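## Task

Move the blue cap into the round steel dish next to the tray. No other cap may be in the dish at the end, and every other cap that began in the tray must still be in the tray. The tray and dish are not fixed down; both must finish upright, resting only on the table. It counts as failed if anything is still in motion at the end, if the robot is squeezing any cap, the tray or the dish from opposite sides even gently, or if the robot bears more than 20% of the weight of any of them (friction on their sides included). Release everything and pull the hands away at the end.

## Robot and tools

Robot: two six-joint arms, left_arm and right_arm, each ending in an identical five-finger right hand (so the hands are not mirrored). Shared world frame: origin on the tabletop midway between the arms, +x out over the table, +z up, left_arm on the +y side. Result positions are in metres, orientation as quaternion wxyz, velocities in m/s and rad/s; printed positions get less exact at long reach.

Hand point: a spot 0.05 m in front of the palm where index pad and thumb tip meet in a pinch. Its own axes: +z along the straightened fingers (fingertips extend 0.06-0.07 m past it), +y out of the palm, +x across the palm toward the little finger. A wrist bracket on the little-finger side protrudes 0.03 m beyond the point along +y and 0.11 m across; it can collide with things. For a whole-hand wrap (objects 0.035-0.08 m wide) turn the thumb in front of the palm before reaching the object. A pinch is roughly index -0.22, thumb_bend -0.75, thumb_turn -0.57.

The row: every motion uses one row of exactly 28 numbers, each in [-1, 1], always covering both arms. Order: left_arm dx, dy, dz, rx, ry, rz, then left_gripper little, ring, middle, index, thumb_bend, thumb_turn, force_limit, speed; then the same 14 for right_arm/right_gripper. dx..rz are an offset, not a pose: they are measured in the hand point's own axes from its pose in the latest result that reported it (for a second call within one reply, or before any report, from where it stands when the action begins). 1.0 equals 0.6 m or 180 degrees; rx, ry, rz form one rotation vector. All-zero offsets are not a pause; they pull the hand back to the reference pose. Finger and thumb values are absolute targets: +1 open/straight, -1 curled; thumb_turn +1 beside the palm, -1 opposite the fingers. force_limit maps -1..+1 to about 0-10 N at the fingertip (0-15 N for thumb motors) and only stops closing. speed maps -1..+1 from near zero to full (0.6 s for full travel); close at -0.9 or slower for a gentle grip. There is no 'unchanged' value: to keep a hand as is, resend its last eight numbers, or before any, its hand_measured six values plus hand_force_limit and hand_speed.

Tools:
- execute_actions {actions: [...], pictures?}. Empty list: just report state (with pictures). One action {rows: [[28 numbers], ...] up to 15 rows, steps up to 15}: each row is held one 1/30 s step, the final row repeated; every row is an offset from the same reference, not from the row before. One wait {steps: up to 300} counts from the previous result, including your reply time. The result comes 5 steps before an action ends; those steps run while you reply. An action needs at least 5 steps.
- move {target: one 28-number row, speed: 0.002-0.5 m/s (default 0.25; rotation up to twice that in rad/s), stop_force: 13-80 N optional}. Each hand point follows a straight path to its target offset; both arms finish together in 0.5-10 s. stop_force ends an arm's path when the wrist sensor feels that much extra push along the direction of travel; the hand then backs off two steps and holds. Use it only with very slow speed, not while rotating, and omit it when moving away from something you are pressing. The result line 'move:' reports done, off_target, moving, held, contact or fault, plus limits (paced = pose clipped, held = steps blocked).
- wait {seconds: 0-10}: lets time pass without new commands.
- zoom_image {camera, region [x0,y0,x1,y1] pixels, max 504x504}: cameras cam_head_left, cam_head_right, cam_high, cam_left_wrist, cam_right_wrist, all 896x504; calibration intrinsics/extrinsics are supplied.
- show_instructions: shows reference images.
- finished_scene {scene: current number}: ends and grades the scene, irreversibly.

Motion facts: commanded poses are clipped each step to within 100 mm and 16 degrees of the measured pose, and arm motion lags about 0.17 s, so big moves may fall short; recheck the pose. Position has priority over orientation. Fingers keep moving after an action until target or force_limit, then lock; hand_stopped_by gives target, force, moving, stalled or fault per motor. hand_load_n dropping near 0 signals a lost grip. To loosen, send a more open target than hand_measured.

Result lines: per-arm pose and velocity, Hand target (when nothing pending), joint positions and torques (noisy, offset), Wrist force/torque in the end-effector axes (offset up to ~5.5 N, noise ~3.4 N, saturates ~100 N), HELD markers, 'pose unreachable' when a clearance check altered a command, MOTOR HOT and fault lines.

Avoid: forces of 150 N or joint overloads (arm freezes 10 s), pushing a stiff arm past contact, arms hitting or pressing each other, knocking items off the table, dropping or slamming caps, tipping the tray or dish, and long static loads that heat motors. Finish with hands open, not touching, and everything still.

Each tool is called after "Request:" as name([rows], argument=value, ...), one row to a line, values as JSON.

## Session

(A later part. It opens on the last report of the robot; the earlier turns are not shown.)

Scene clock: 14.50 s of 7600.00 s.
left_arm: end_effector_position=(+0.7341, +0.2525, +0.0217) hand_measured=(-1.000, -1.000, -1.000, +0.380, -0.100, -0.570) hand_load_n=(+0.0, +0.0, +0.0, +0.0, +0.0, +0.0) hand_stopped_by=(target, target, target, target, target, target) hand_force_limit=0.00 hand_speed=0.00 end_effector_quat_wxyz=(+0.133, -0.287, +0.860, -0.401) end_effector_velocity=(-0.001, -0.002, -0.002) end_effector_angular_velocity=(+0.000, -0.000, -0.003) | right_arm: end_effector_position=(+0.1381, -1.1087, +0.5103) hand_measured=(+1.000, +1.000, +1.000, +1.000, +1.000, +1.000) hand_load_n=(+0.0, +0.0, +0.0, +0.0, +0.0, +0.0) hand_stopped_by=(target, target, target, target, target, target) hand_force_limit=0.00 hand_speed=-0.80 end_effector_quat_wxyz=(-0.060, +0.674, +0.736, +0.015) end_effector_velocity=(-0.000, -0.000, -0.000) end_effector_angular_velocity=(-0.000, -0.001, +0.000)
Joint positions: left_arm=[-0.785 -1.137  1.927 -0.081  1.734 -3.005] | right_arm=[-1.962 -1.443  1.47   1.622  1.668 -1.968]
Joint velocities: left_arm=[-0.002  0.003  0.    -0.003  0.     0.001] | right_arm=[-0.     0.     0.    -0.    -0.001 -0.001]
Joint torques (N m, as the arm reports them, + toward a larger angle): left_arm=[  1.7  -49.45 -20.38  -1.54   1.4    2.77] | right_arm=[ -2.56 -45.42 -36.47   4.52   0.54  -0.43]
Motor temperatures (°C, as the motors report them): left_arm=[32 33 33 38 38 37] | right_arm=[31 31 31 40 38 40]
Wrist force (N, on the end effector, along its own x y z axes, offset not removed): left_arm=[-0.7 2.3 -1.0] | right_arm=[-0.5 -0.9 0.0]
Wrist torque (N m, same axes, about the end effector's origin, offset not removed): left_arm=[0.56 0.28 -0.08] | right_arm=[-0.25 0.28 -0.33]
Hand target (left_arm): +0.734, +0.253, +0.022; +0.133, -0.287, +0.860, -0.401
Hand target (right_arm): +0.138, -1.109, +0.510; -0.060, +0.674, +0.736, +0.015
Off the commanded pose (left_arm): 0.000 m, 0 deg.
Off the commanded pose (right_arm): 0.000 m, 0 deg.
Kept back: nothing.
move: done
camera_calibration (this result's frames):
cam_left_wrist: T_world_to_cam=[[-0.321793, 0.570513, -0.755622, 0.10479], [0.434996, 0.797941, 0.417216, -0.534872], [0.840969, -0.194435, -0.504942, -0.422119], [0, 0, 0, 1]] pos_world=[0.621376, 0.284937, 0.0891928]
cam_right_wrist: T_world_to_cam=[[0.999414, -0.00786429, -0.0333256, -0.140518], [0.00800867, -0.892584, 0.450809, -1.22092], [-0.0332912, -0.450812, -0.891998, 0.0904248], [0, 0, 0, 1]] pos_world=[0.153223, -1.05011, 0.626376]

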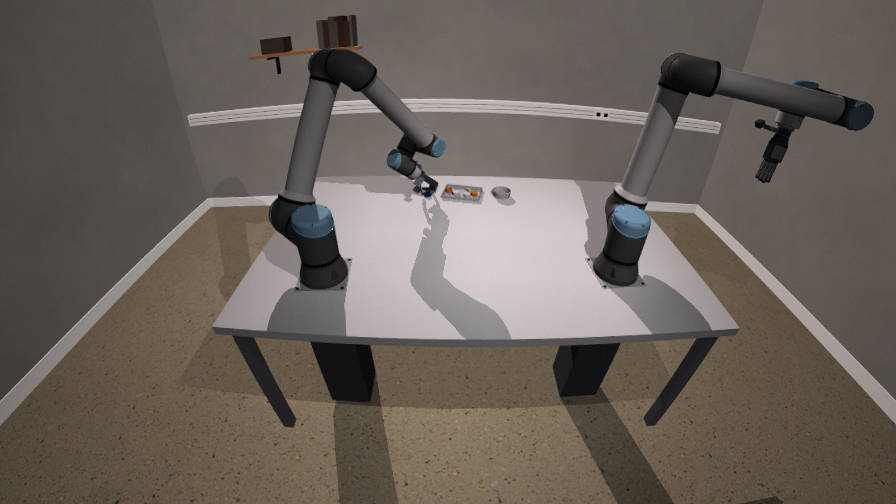

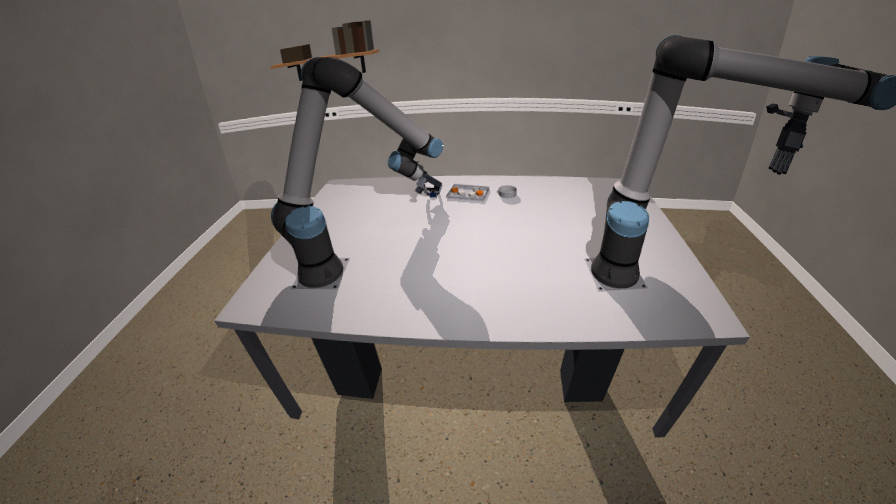

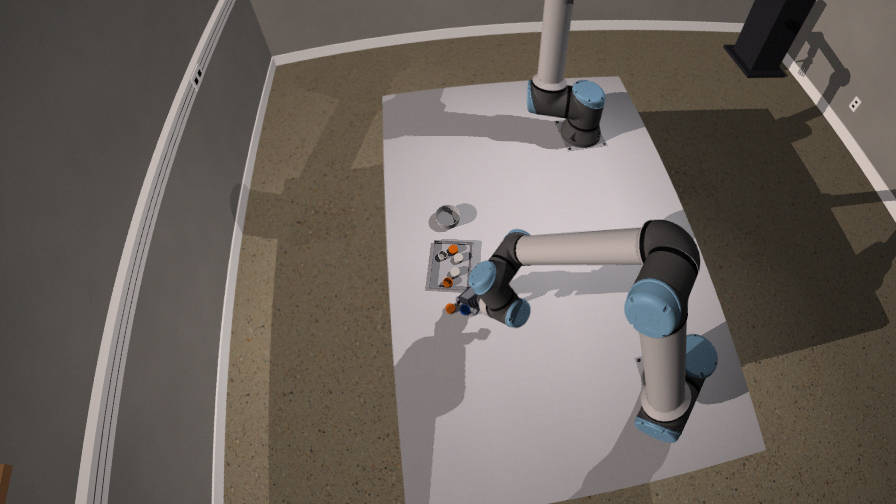

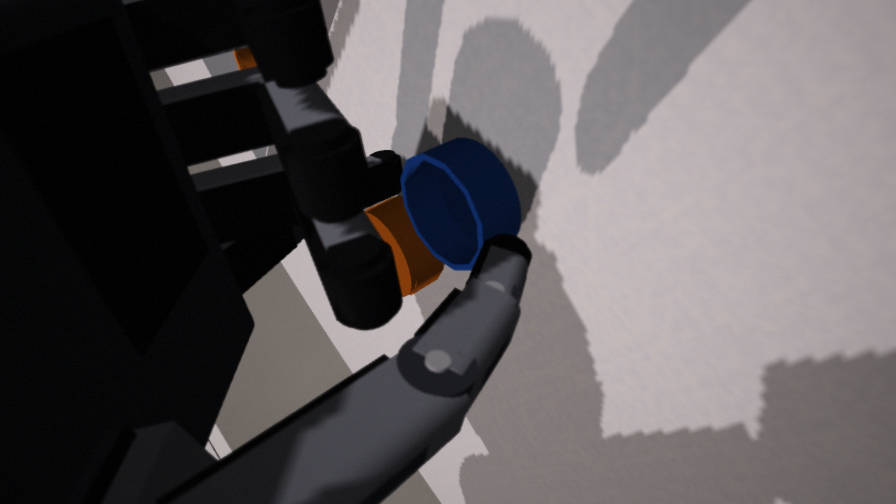

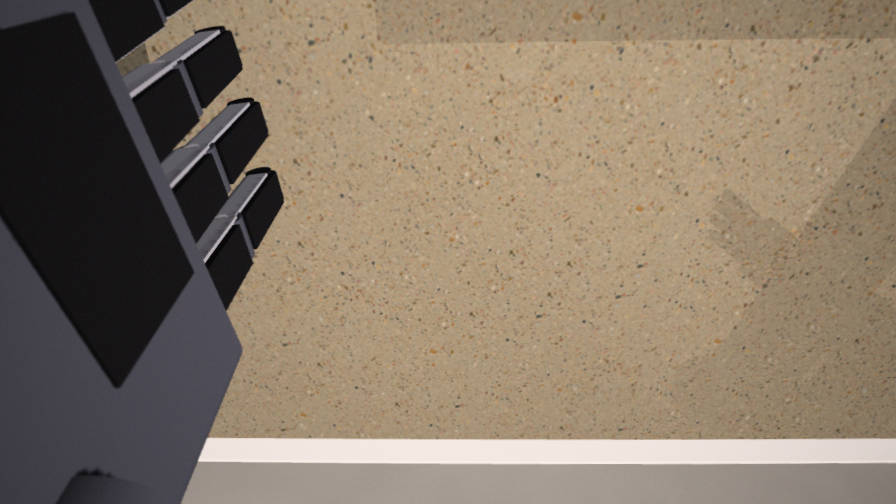

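Request:
move(target=[0,0,0,0,0,0,-1,-1,-1,-0.3,-0.1,-0.57,0,-0.5,0,0,0,0,0,0,1,1,1,1,1,1,0,-0.8])

Request:
move(target=[0,-0.102,-0.086,0,0,0,-1,-1,-1,-0.3,-0.1,-0.57,0,-0.5,0,0,0,0,0,0,1,1,1,1,1,1,0,-0.8], speed=0.15)

Scene clock: 15.43 s of 7600.00 s.
left_arm: end_effector_position=(+0.7341, +0.2526, +0.0217) hand_measured=(-1.000, -1.000, -1.000, +0.106, -0.098, -0.570) hand_load_n=(+0.0, +0.0, +0.0, +5.5, +5.0, -0.5) hand_stopped_by=(target, target, target, force, target, target) hand_force_limit=0.00 hand_speed=-0.50 end_effector_quat_wxyz=(+0.133, -0.287, +0.860, -0.401) end_effector_velocity=(+0.000, +0.001, -0.000) end_effector_angular_velocity=(+0.001, +0.000, +0.001) | right_arm: end_effector_position=(+0.1381, -1.1087, +0.5103) hand_measured=(+1.000, +1.000, +1.000, +1.000, +1.000, +1.000) hand_load_n=(+0.0, +0.0, +0.0, +0.0, +0.0, +0.0) hand_stopped_by=(target, target, target, target, target, target) hand_force_limit=0.00 hand_speed=-0.80 end_effector_quat_wxyz=(-0.060, +0.674, +0.736, +0.015) end_effector_velocity=(-0.000, -0.000, -0.000) end_effector_angular_velocity=(+0.000, -0.001, -0.001)
Joint positions: left_arm=[-0.785 -1.137  1.927 -0.081  1.734 -3.005] | right_arm=[-1.962 -1.443  1.47   1.622  1.668 -1.968]
Joint velocities: left_arm=[ 0.001  0.     0.     0.    -0.     0.001] | right_arm=[-0.001  0.     0.     0.    -0.001 -0.   ]
Joint torques (N m, as the arm reports them, + toward a larger angle): left_arm=[  3.08 -77.37 -28.86   3.47   1.35   2.3 ] | right_arm=[ -1.62 -42.47 -35.97   4.69   0.57  -0.47]
Motor temperatures (°C, as the motors report them): left_arm=[32 33 33 38 38 37] | right_arm=[31 31 31 40 38 40]
Wrist force (N, on the end effector, along its own x y z axes, offset not removed): left_arm=[-0.4 4.4 -8.1] | right_arm=[0.6 -2.2 -1.9]
Wrist torque (N m, same axes, about the end effector's origin, offset not removed): left_arm=[1.52 0.20 0.01] | right_arm=[-0.38 0.20 -0.30]
Hand target (left_arm): +0.734, +0.253, +0.022; +0.133, -0.287, +0.860, -0.401
Hand target (right_arm): +0.138, -1.109, +0.510; -0.060, +0.674, +0.736, +0.015
Off the commanded pose (left_arm): 0.000 m, 0 deg.
Off the commanded pose (right_arm): 0.000 m, 0 deg.
Kept back: nothing.
move: done
camera_calibration (this result's frames):
cam_left_wrist: T_world_to_cam=[[-0.32182, 0.570537, -0.755593, 0.104741], [0.435011, 0.797928, 0.417225, -0.534864], [0.840951, -0.19442, -0.504978, -0.42211], [0, 0, 0, 1]] pos_world=[0.621353, 0.284958, 0.0891435]
cam_right_wrist: T_world_to_cam=[[0.999414, -0.00786442, -0.0333257, -0.140518], [0.00800859, -0.892584, 0.450809, -1.22092], [-0.0332914, -0.450812, -0.891998, 0.0904248], [0, 0, 0, 1]] pos_world=[0.153223, -1.05011, 0.626376]

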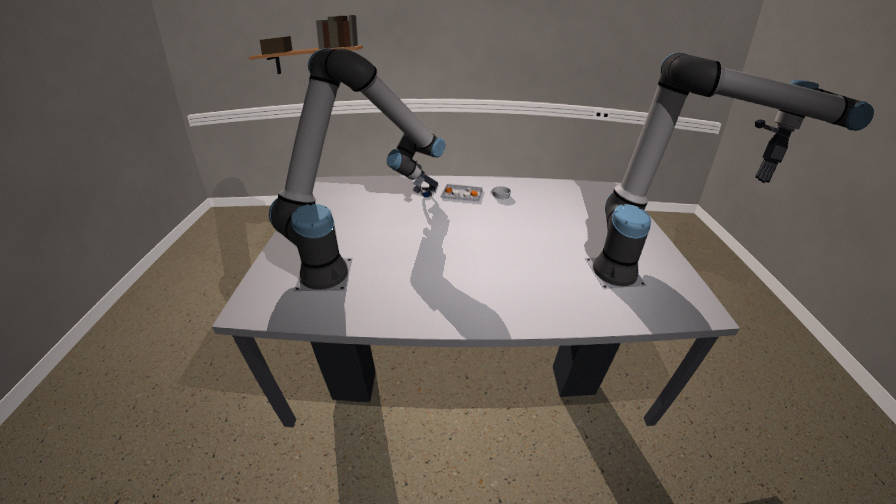

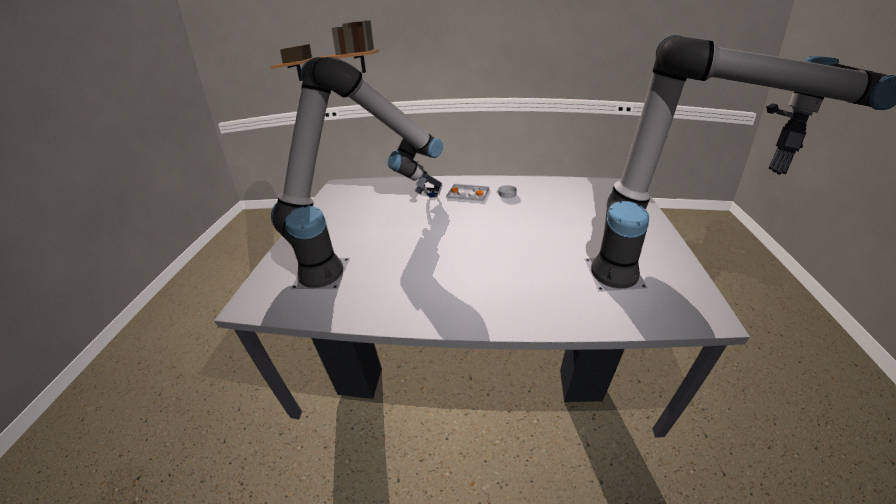

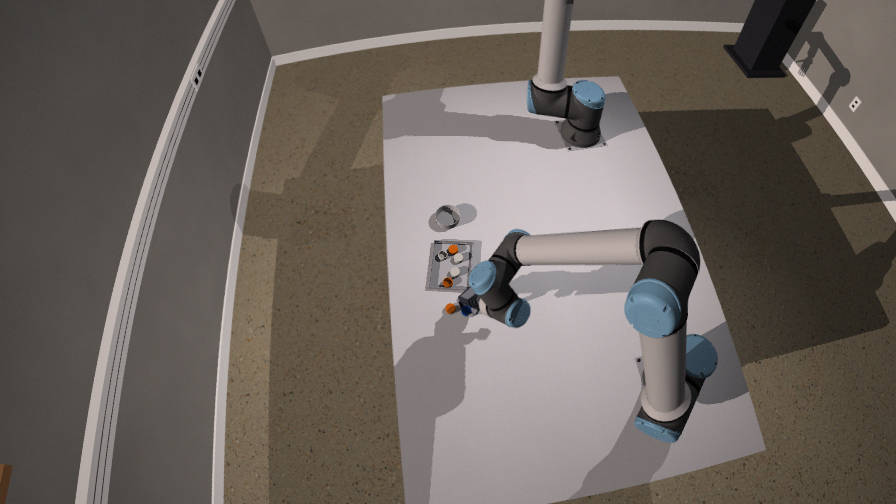

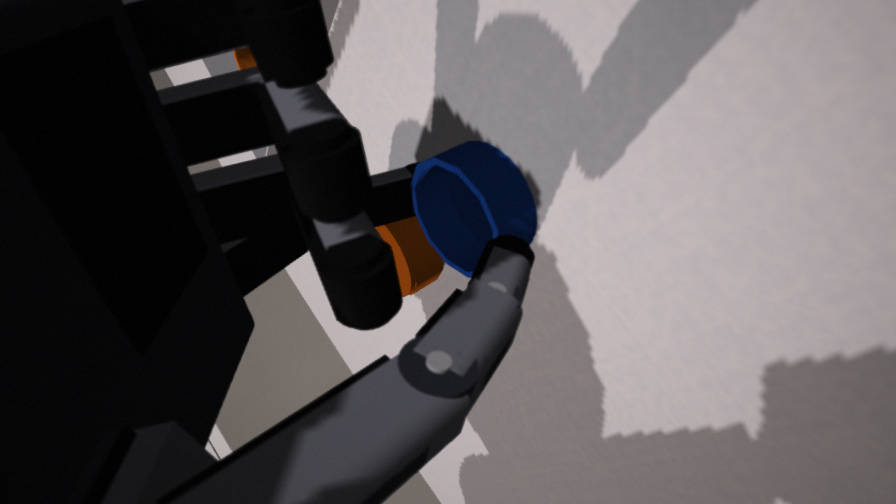

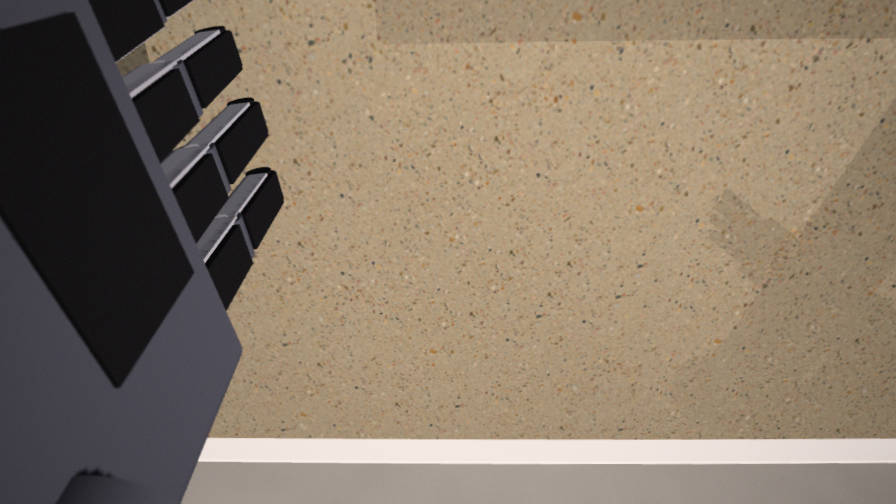

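Scene clock: 16.43 s of 7600.00 s.
left_arm: end_effector_position=(+0.7339, +0.2529, +0.1015) hand_measured=(-1.000, -1.000, -1.000, +0.106, -0.098, -0.570) hand_load_n=(+0.0, +0.0, +0.0, +5.5, +5.0, -0.5) hand_stopped_by=(target, target, target, force, target, target) hand_force_limit=0.00 hand_speed=-0.50 end_effector_quat_wxyz=(+0.133, -0.287, +0.860, -0.401) end_effector_velocity=(-0.000, +0.001, +0.001) end_effector_angular_velocity=(+0.001, +0.000, +0.000) | right_arm: end_effector_position=(+0.1381, -1.1087, +0.5103) hand_measured=(+1.000, +1.000, +1.000, +1.000, +1.000, +1.000) hand_load_n=(+0.0, +0.0, +0.0, +0.0, +0.0, +0.0) hand_stopped_by=(target, target, target, target, target, target) hand_force_limit=0.00 hand_speed=-0.80 end_effector_quat_wxyz=(-0.060, +0.674, +0.736, +0.015) end_effector_velocity=(-0.000, -0.000, -0.000) end_effector_angular_velocity=(+0.000, -0.001, -0.000)
Joint positions: left_arm=[-0.785 -1.228  1.882  0.056  1.734 -3.005] | right_arm=[-1.962 -1.443  1.47   1.622  1.668 -1.968]
Joint velocities: left_arm=[ 0.001 -0.001 -0.001  0.003  0.     0.   ] | right_arm=[-0.001  0.     0.     0.    -0.001 -0.   ]
Joint torques (N m, as the arm reports them, + toward a larger angle): left_arm=[-11.52 -74.03 -37.26   4.04   1.36   3.24] | right_arm=[ -1.85 -43.97 -36.33   4.59   0.62  -0.32]
Motor temperatures (°C, as the motors report them): left_arm=[32 33 33 38 38 37] | right_arm=[31 31 31 40 38 40]
Wrist force (N, on the end effector, along its own x y z axes, offset not removed): left_arm=[-7.5 -4.4 0.2] | right_arm=[-0.3 -1.7 -0.9]
Wrist torque (N m, same axes, about the end effector's origin, offset not removed): left_arm=[-0.30 1.04 -0.38] | right_arm=[-0.34 0.32 -0.34]
Hand target (left_arm): +0.734, +0.253, +0.102; +0.133, -0.287, +0.860, -0.401
Hand target (right_arm): +0.138, -1.109, +0.510; -0.060, +0.674, +0.736, +0.015
Off the commanded pose (left_arm): 0.000 m, 0 deg.
Off the commanded pose (right_arm): 0.000 m, 0 deg.
Kept back: nothing.
move: done
camera_calibration (this result's frames):
cam_left_wrist: T_world_to_cam=[[-0.321866, 0.57052, -0.755585, 0.164905], [0.434979, 0.79795, 0.417215, -0.56832], [0.840949, -0.194377, -0.504997, -0.381579], [0, 0, 0, 1]] pos_world=[0.621173, 0.285239, 0.169015]
cam_right_wrist: T_world_to_cam=[[0.999414, -0.0078643, -0.0333256, -0.140518], [0.00800865, -0.892584, 0.450809, -1.22092], [-0.0332912, -0.450812, -0.891998, 0.0904248], [0, 0, 0, 1]] pos_world=[0.153223, -1.05011, 0.626376]

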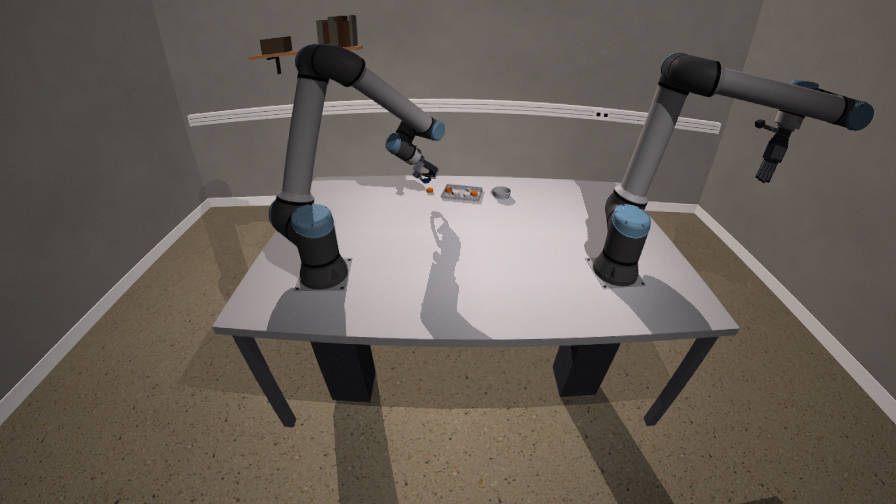

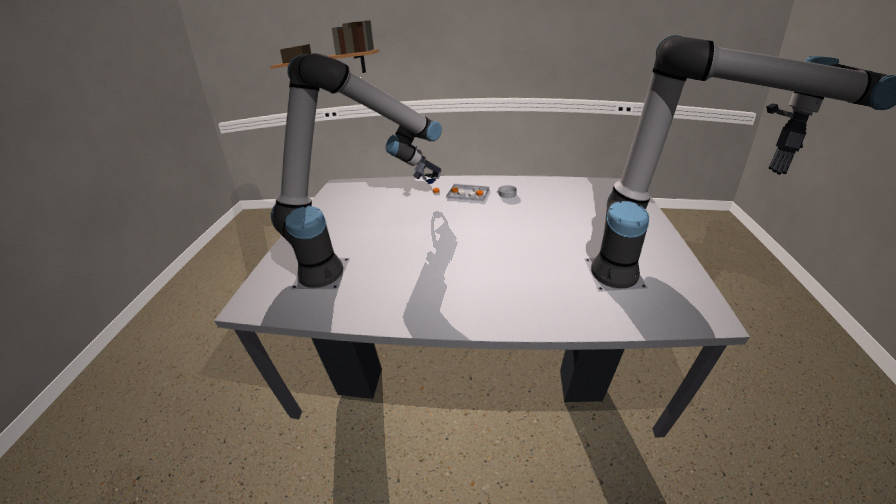

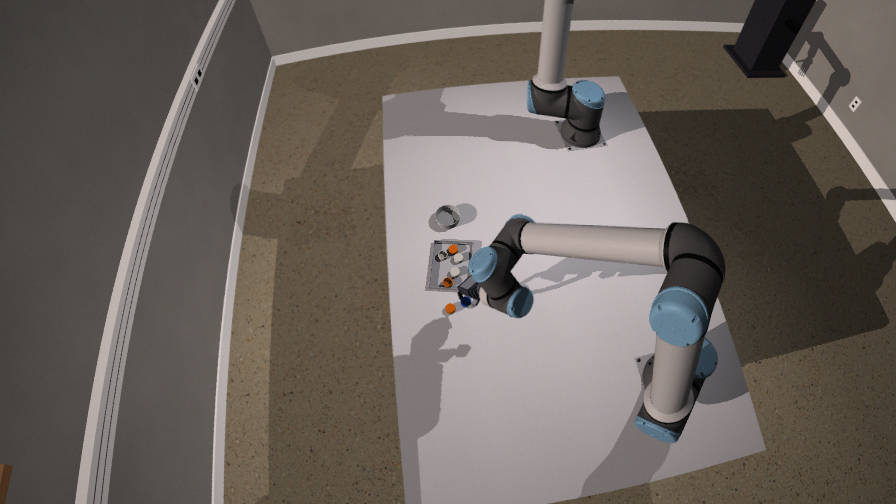

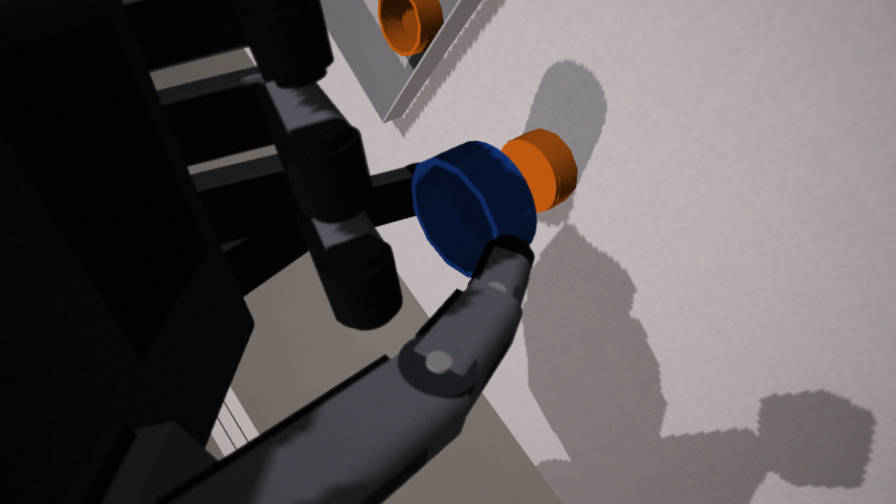

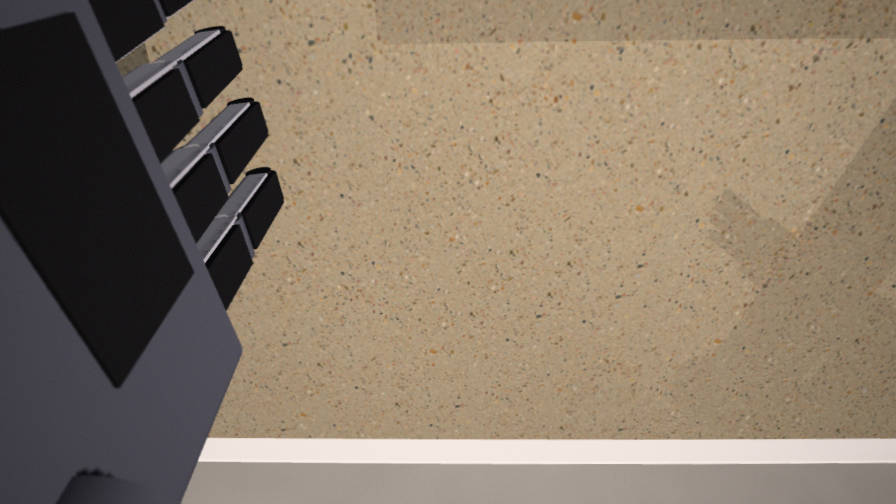

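Request:
move(target=[0.37,-0.358,0.427,0,0,0,-1,-1,-1,-0.3,-0.1,-0.57,0,-0.5,0,0,0,0,0,0,1,1,1,1,1,1,0,-0.8], speed=0.3)

Scene clock: 18.57 s of 7600.00 s.
left_arm: end_effector_position=(+0.7574, -0.1474, +0.1020) hand_measured=(-1.000, -1.000, -1.000, +0.106, -0.098, -0.570) hand_load_n=(+0.0, +0.0, +0.0, +5.5, +5.0, -0.5) hand_stopped_by=(target, target, target, force, target, target) hand_force_limit=0.00 hand_speed=-0.50 end_effector_quat_wxyz=(+0.133, -0.287, +0.860, -0.401) end_effector_velocity=(-0.002, -0.005, +0.000) end_effector_angular_velocity=(-0.000, -0.000, -0.003) | right_arm: end_effector_position=(+0.1381, -1.1087, +0.5103) hand_measured=(+1.000, +1.000, +1.000, +1.000, +1.000, +1.000) hand_load_n=(+0.0, +0.0, +0.0, +0.0, +0.0, +0.0) hand_stopped_by=(target, target, target, target, target, target) hand_force_limit=0.00 hand_speed=-0.80 end_effector_quat_wxyz=(-0.060, +0.674, +0.736, +0.015) end_effector_velocity=(-0.000, -0.000, -0.000) end_effector_angular_velocity=(+0.000, +0.000, +0.000)
Joint positions: left_arm=[-1.117 -0.848  1.261  0.29   1.48  -3.22 ] | right_arm=[-1.962 -1.443  1.47   1.622  1.668 -1.968]
Joint velocities: left_arm=[-0.004  0.003 -0.007  0.003 -0.    -0.   ] | right_arm=[-0.  0. -0. -0.  0. -0.]
Joint torques (N m, as the arm reports them, + toward a larger angle): left_arm=[-10.33 -87.54 -41.45   3.06  -2.78  -2.39] | right_arm=[ -2.4  -42.92 -35.67   4.61   0.71  -0.32]
Motor temperatures (°C, as the motors report them): left_arm=[32 33 33 38 38 37] | right_arm=[31 31 31 40 38 40]
Wrist force (N, on the end effector, along its own x y z axes, offset not removed): left_arm=[1.5 -2.4 1.2] | right_arm=[-2.7 -2.3 -1.9]
Wrist torque (N m, same axes, about the end effector's origin, offset not removed): left_arm=[-0.28 -0.28 0.32] | right_arm=[-0.42 0.67 -0.56]
Hand target (left_arm): +0.757, -0.148, +0.102; +0.133, -0.287, +0.860, -0.401
Hand target (right_arm): +0.138, -1.109, +0.510; -0.060, +0.674, +0.736, +0.015
Off the commanded pose (left_arm): 0.001 m, 0 deg.
Off the commanded pose (right_arm): 0.000 m, 0 deg.
Kept back: nothing.
move: done
camera_calibration (this result's frames):
cam_left_wrist: T_world_to_cam=[[-0.321396, 0.571184, -0.755284, 0.400867], [0.43473, 0.797581, 0.41818, -0.259241], [0.841257, -0.193943, -0.50465, -0.479094], [0, 0, 0, 1]] pos_world=[0.644578, -0.11512, 0.169403]
cam_right_wrist: T_world_to_cam=[[0.999414, -0.00786429, -0.0333257, -0.140518], [0.00800868, -0.892584, 0.450809, -1.22092], [-0.0332913, -0.450812, -0.891998, 0.0904248], [0, 0, 0, 1]] pos_world=[0.153223, -1.05011, 0.626376]

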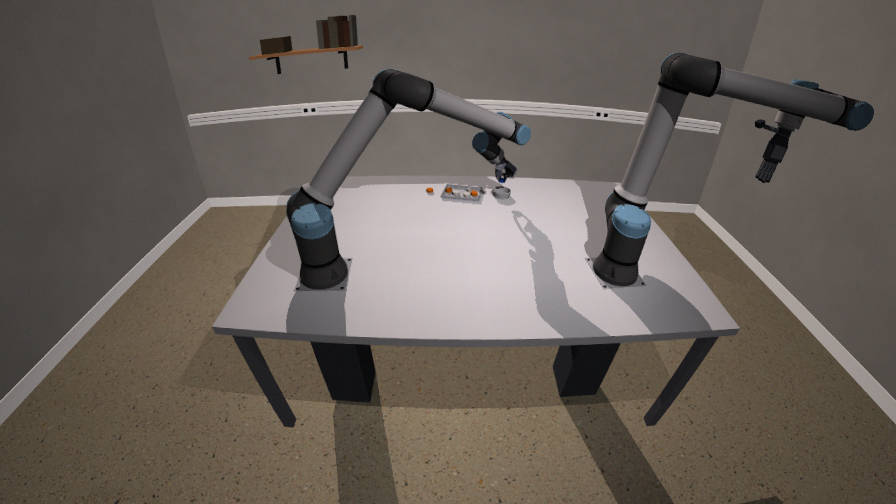

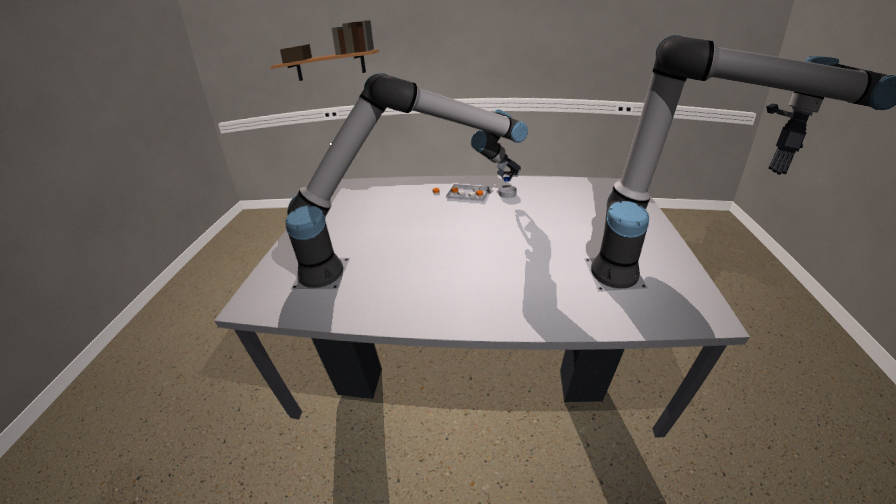

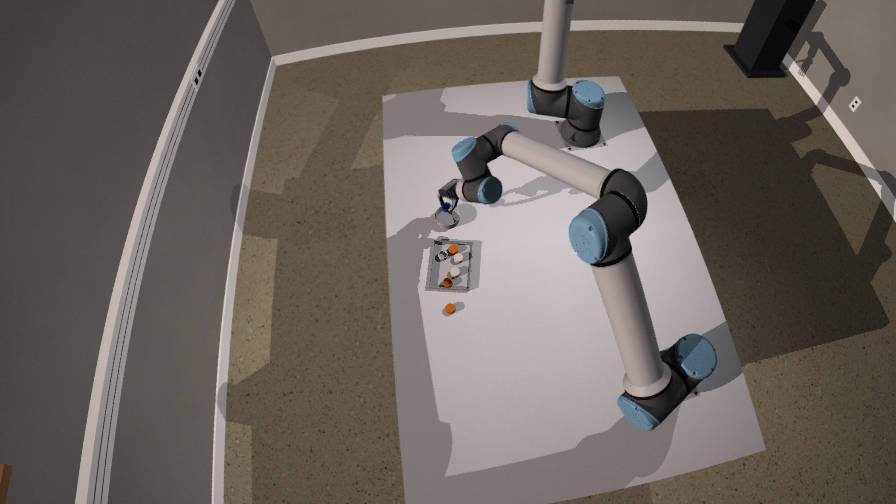

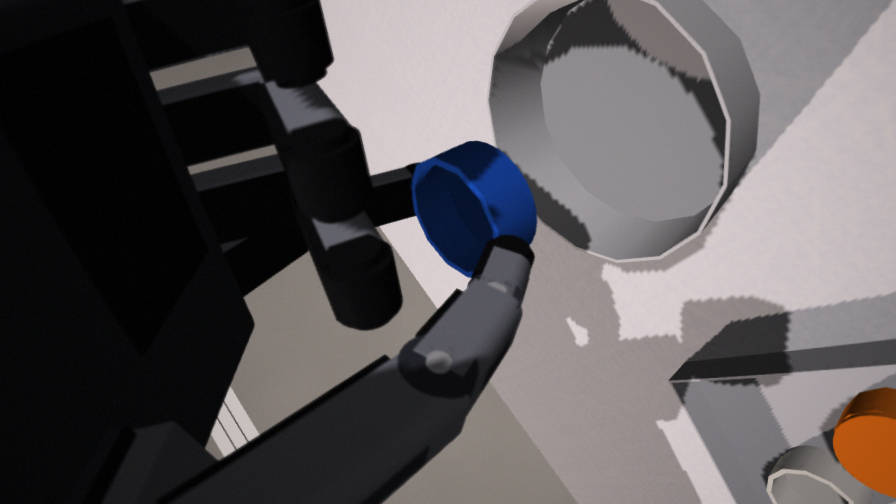

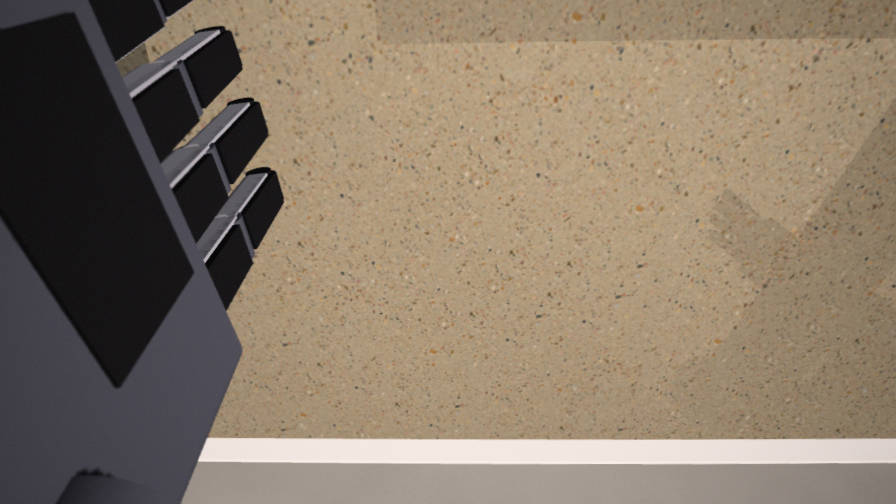

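Request:
move(target=[0.017,0.081,0.0433,0,0,0,-1,-1,-1,-0.3,-0.1,-0.57,0,-0.5,0,0,0,0,0,0,1,1,1,1,1,1,0,-0.8], speed=0.08, stop_force=13)

Scene clock: 19.87 s of 7600.00 s.
left_arm: end_effector_position=(+0.7425, -0.1445, +0.0482) hand_measured=(-1.000, -1.000, -1.000, +0.106, -0.098, -0.570) hand_load_n=(+0.0, +0.0, +0.0, +5.5, +5.0, -0.5) hand_stopped_by=(target, target, target, force, target, target) hand_force_limit=0.00 hand_speed=-0.50 end_effector_quat_wxyz=(+0.133, -0.287, +0.860, -0.401) end_effector_velocity=(-0.001, +0.000, -0.002) end_effector_angular_velocity=(-0.000, +0.000, +0.000) | right_arm: end_effector_position=(+0.1381, -1.1087, +0.5103) hand_measured=(+1.000, +1.000, +1.000, +1.000, +1.000, +1.000) hand_load_n=(+0.0, +0.0, +0.0, +0.0, +0.0, +0.0) hand_stopped_by=(target, target, target, target, target, target) hand_force_limit=0.00 hand_speed=-0.80 end_effector_quat_wxyz=(-0.060, +0.674, +0.736, +0.015) end_effector_velocity=(-0.000, +0.000, +0.000) end_effector_angular_velocity=(+0.001, -0.000, -0.000)
Joint positions: left_arm=[-1.131 -0.827  1.327  0.203  1.469 -3.228] | right_arm=[-1.962 -1.443  1.47   1.622  1.668 -1.968]
Joint velocities: left_arm=[-0.001  0.001  0.003 -0.003 -0.    -0.001] | right_arm=[-0.     0.    -0.     0.001 -0.    -0.   ]
Joint torques (N m, as the arm reports them, + toward a larger angle): left_arm=[-12.99 -82.84 -26.52  -1.06  -2.63  -2.25] | right_arm=[ -1.07 -44.34 -36.62   4.81   0.72  -0.41]
Motor temperatures (°C, as the motors report them): left_arm=[32 33 33 38 38 37] | right_arm=[31 31 31 40 38 40]
Wrist force (N, on the end effector, along its own x y z axes, offset not removed): left_arm=[-2.2 -3.4 -1.0] | right_arm=[0.2 -1.4 0.1]
Wrist torque (N m, same axes, about the end effector's origin, offset not removed): left_arm=[-0.12 0.32 -0.09] | right_arm=[-0.34 0.12 -0.33]
Hand target (left_arm): +0.743, -0.145, +0.048; +0.133, -0.287, +0.860, -0.401
Hand target (right_arm): +0.138, -1.109, +0.510; -0.060, +0.674, +0.736, +0.015
Off the commanded pose (left_arm): 0.000 m, 0 deg.
Off the commanded pose (right_arm): 0.000 m, 0 deg.
Kept back: nothing.
move: done
camera_calibration (this result's frames):
cam_left_wrist: T_world_to_cam=[[-0.321375, 0.571202, -0.755279, 0.353816], [0.434716, 0.797571, 0.418212, -0.23261], [0.841273, -0.193929, -0.504631, -0.493197], [0, 0, 0, 1]] pos_world=[0.62974, -0.112222, 0.115628]
cam_right_wrist: T_world_to_cam=[[0.999414, -0.00786442, -0.0333257, -0.140518], [0.00800858, -0.892584, 0.450809, -1.22092], [-0.0332914, -0.450812, -0.891998, 0.0904248], [0, 0, 0, 1]] pos_world=[0.153223, -1.05011, 0.626376]

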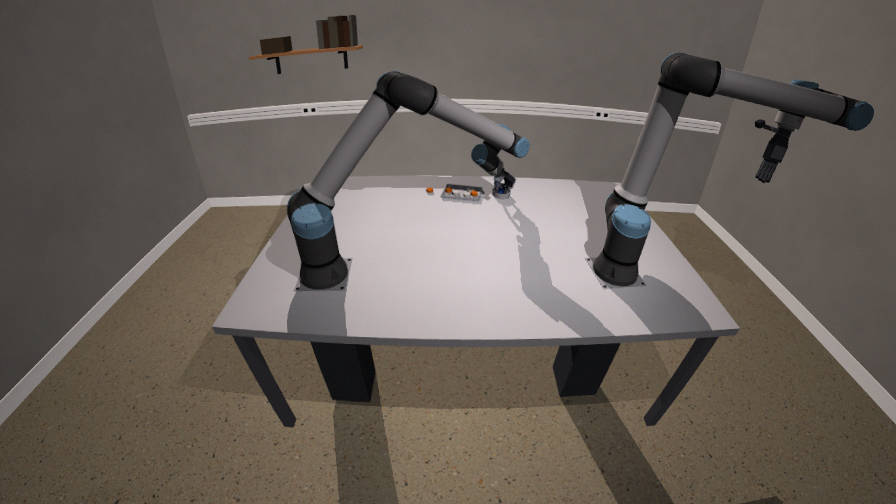

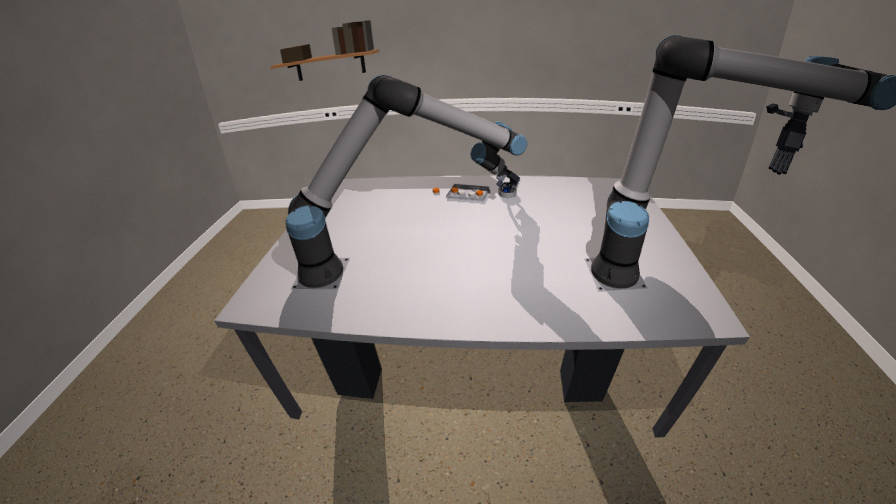

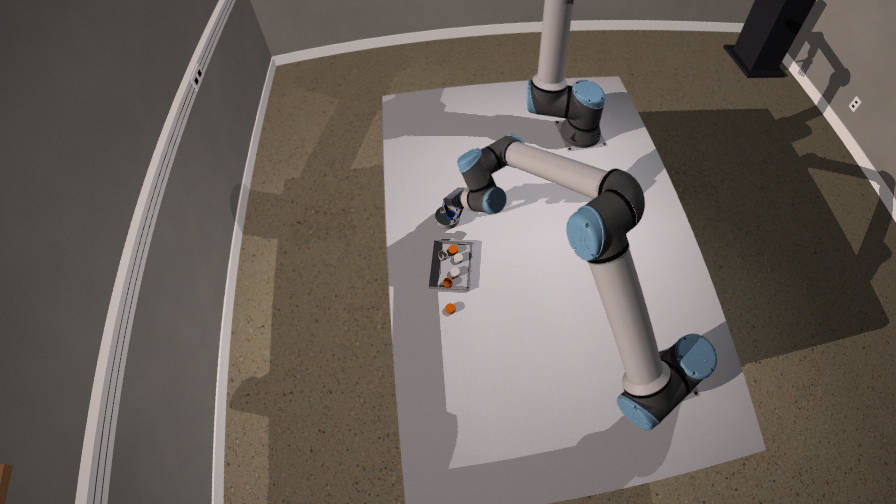

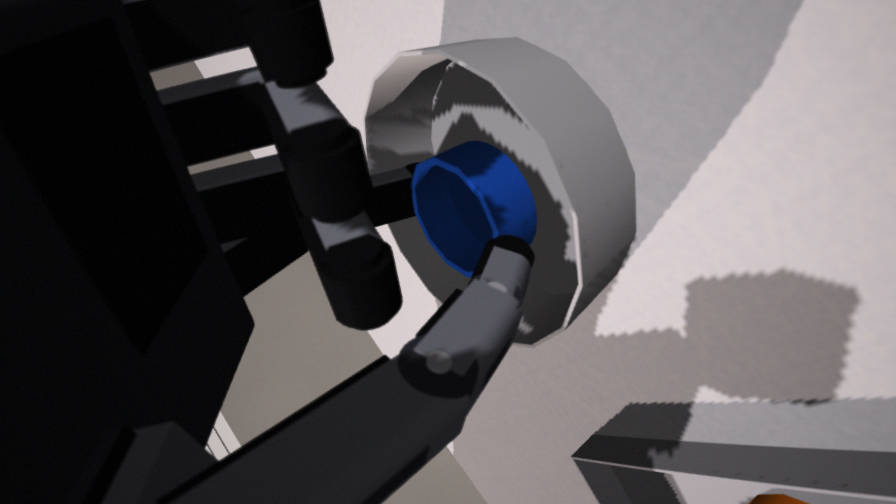

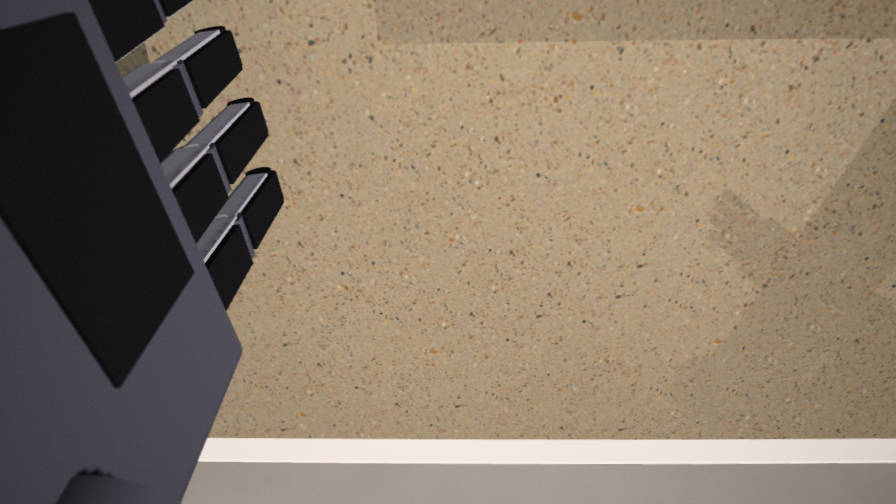

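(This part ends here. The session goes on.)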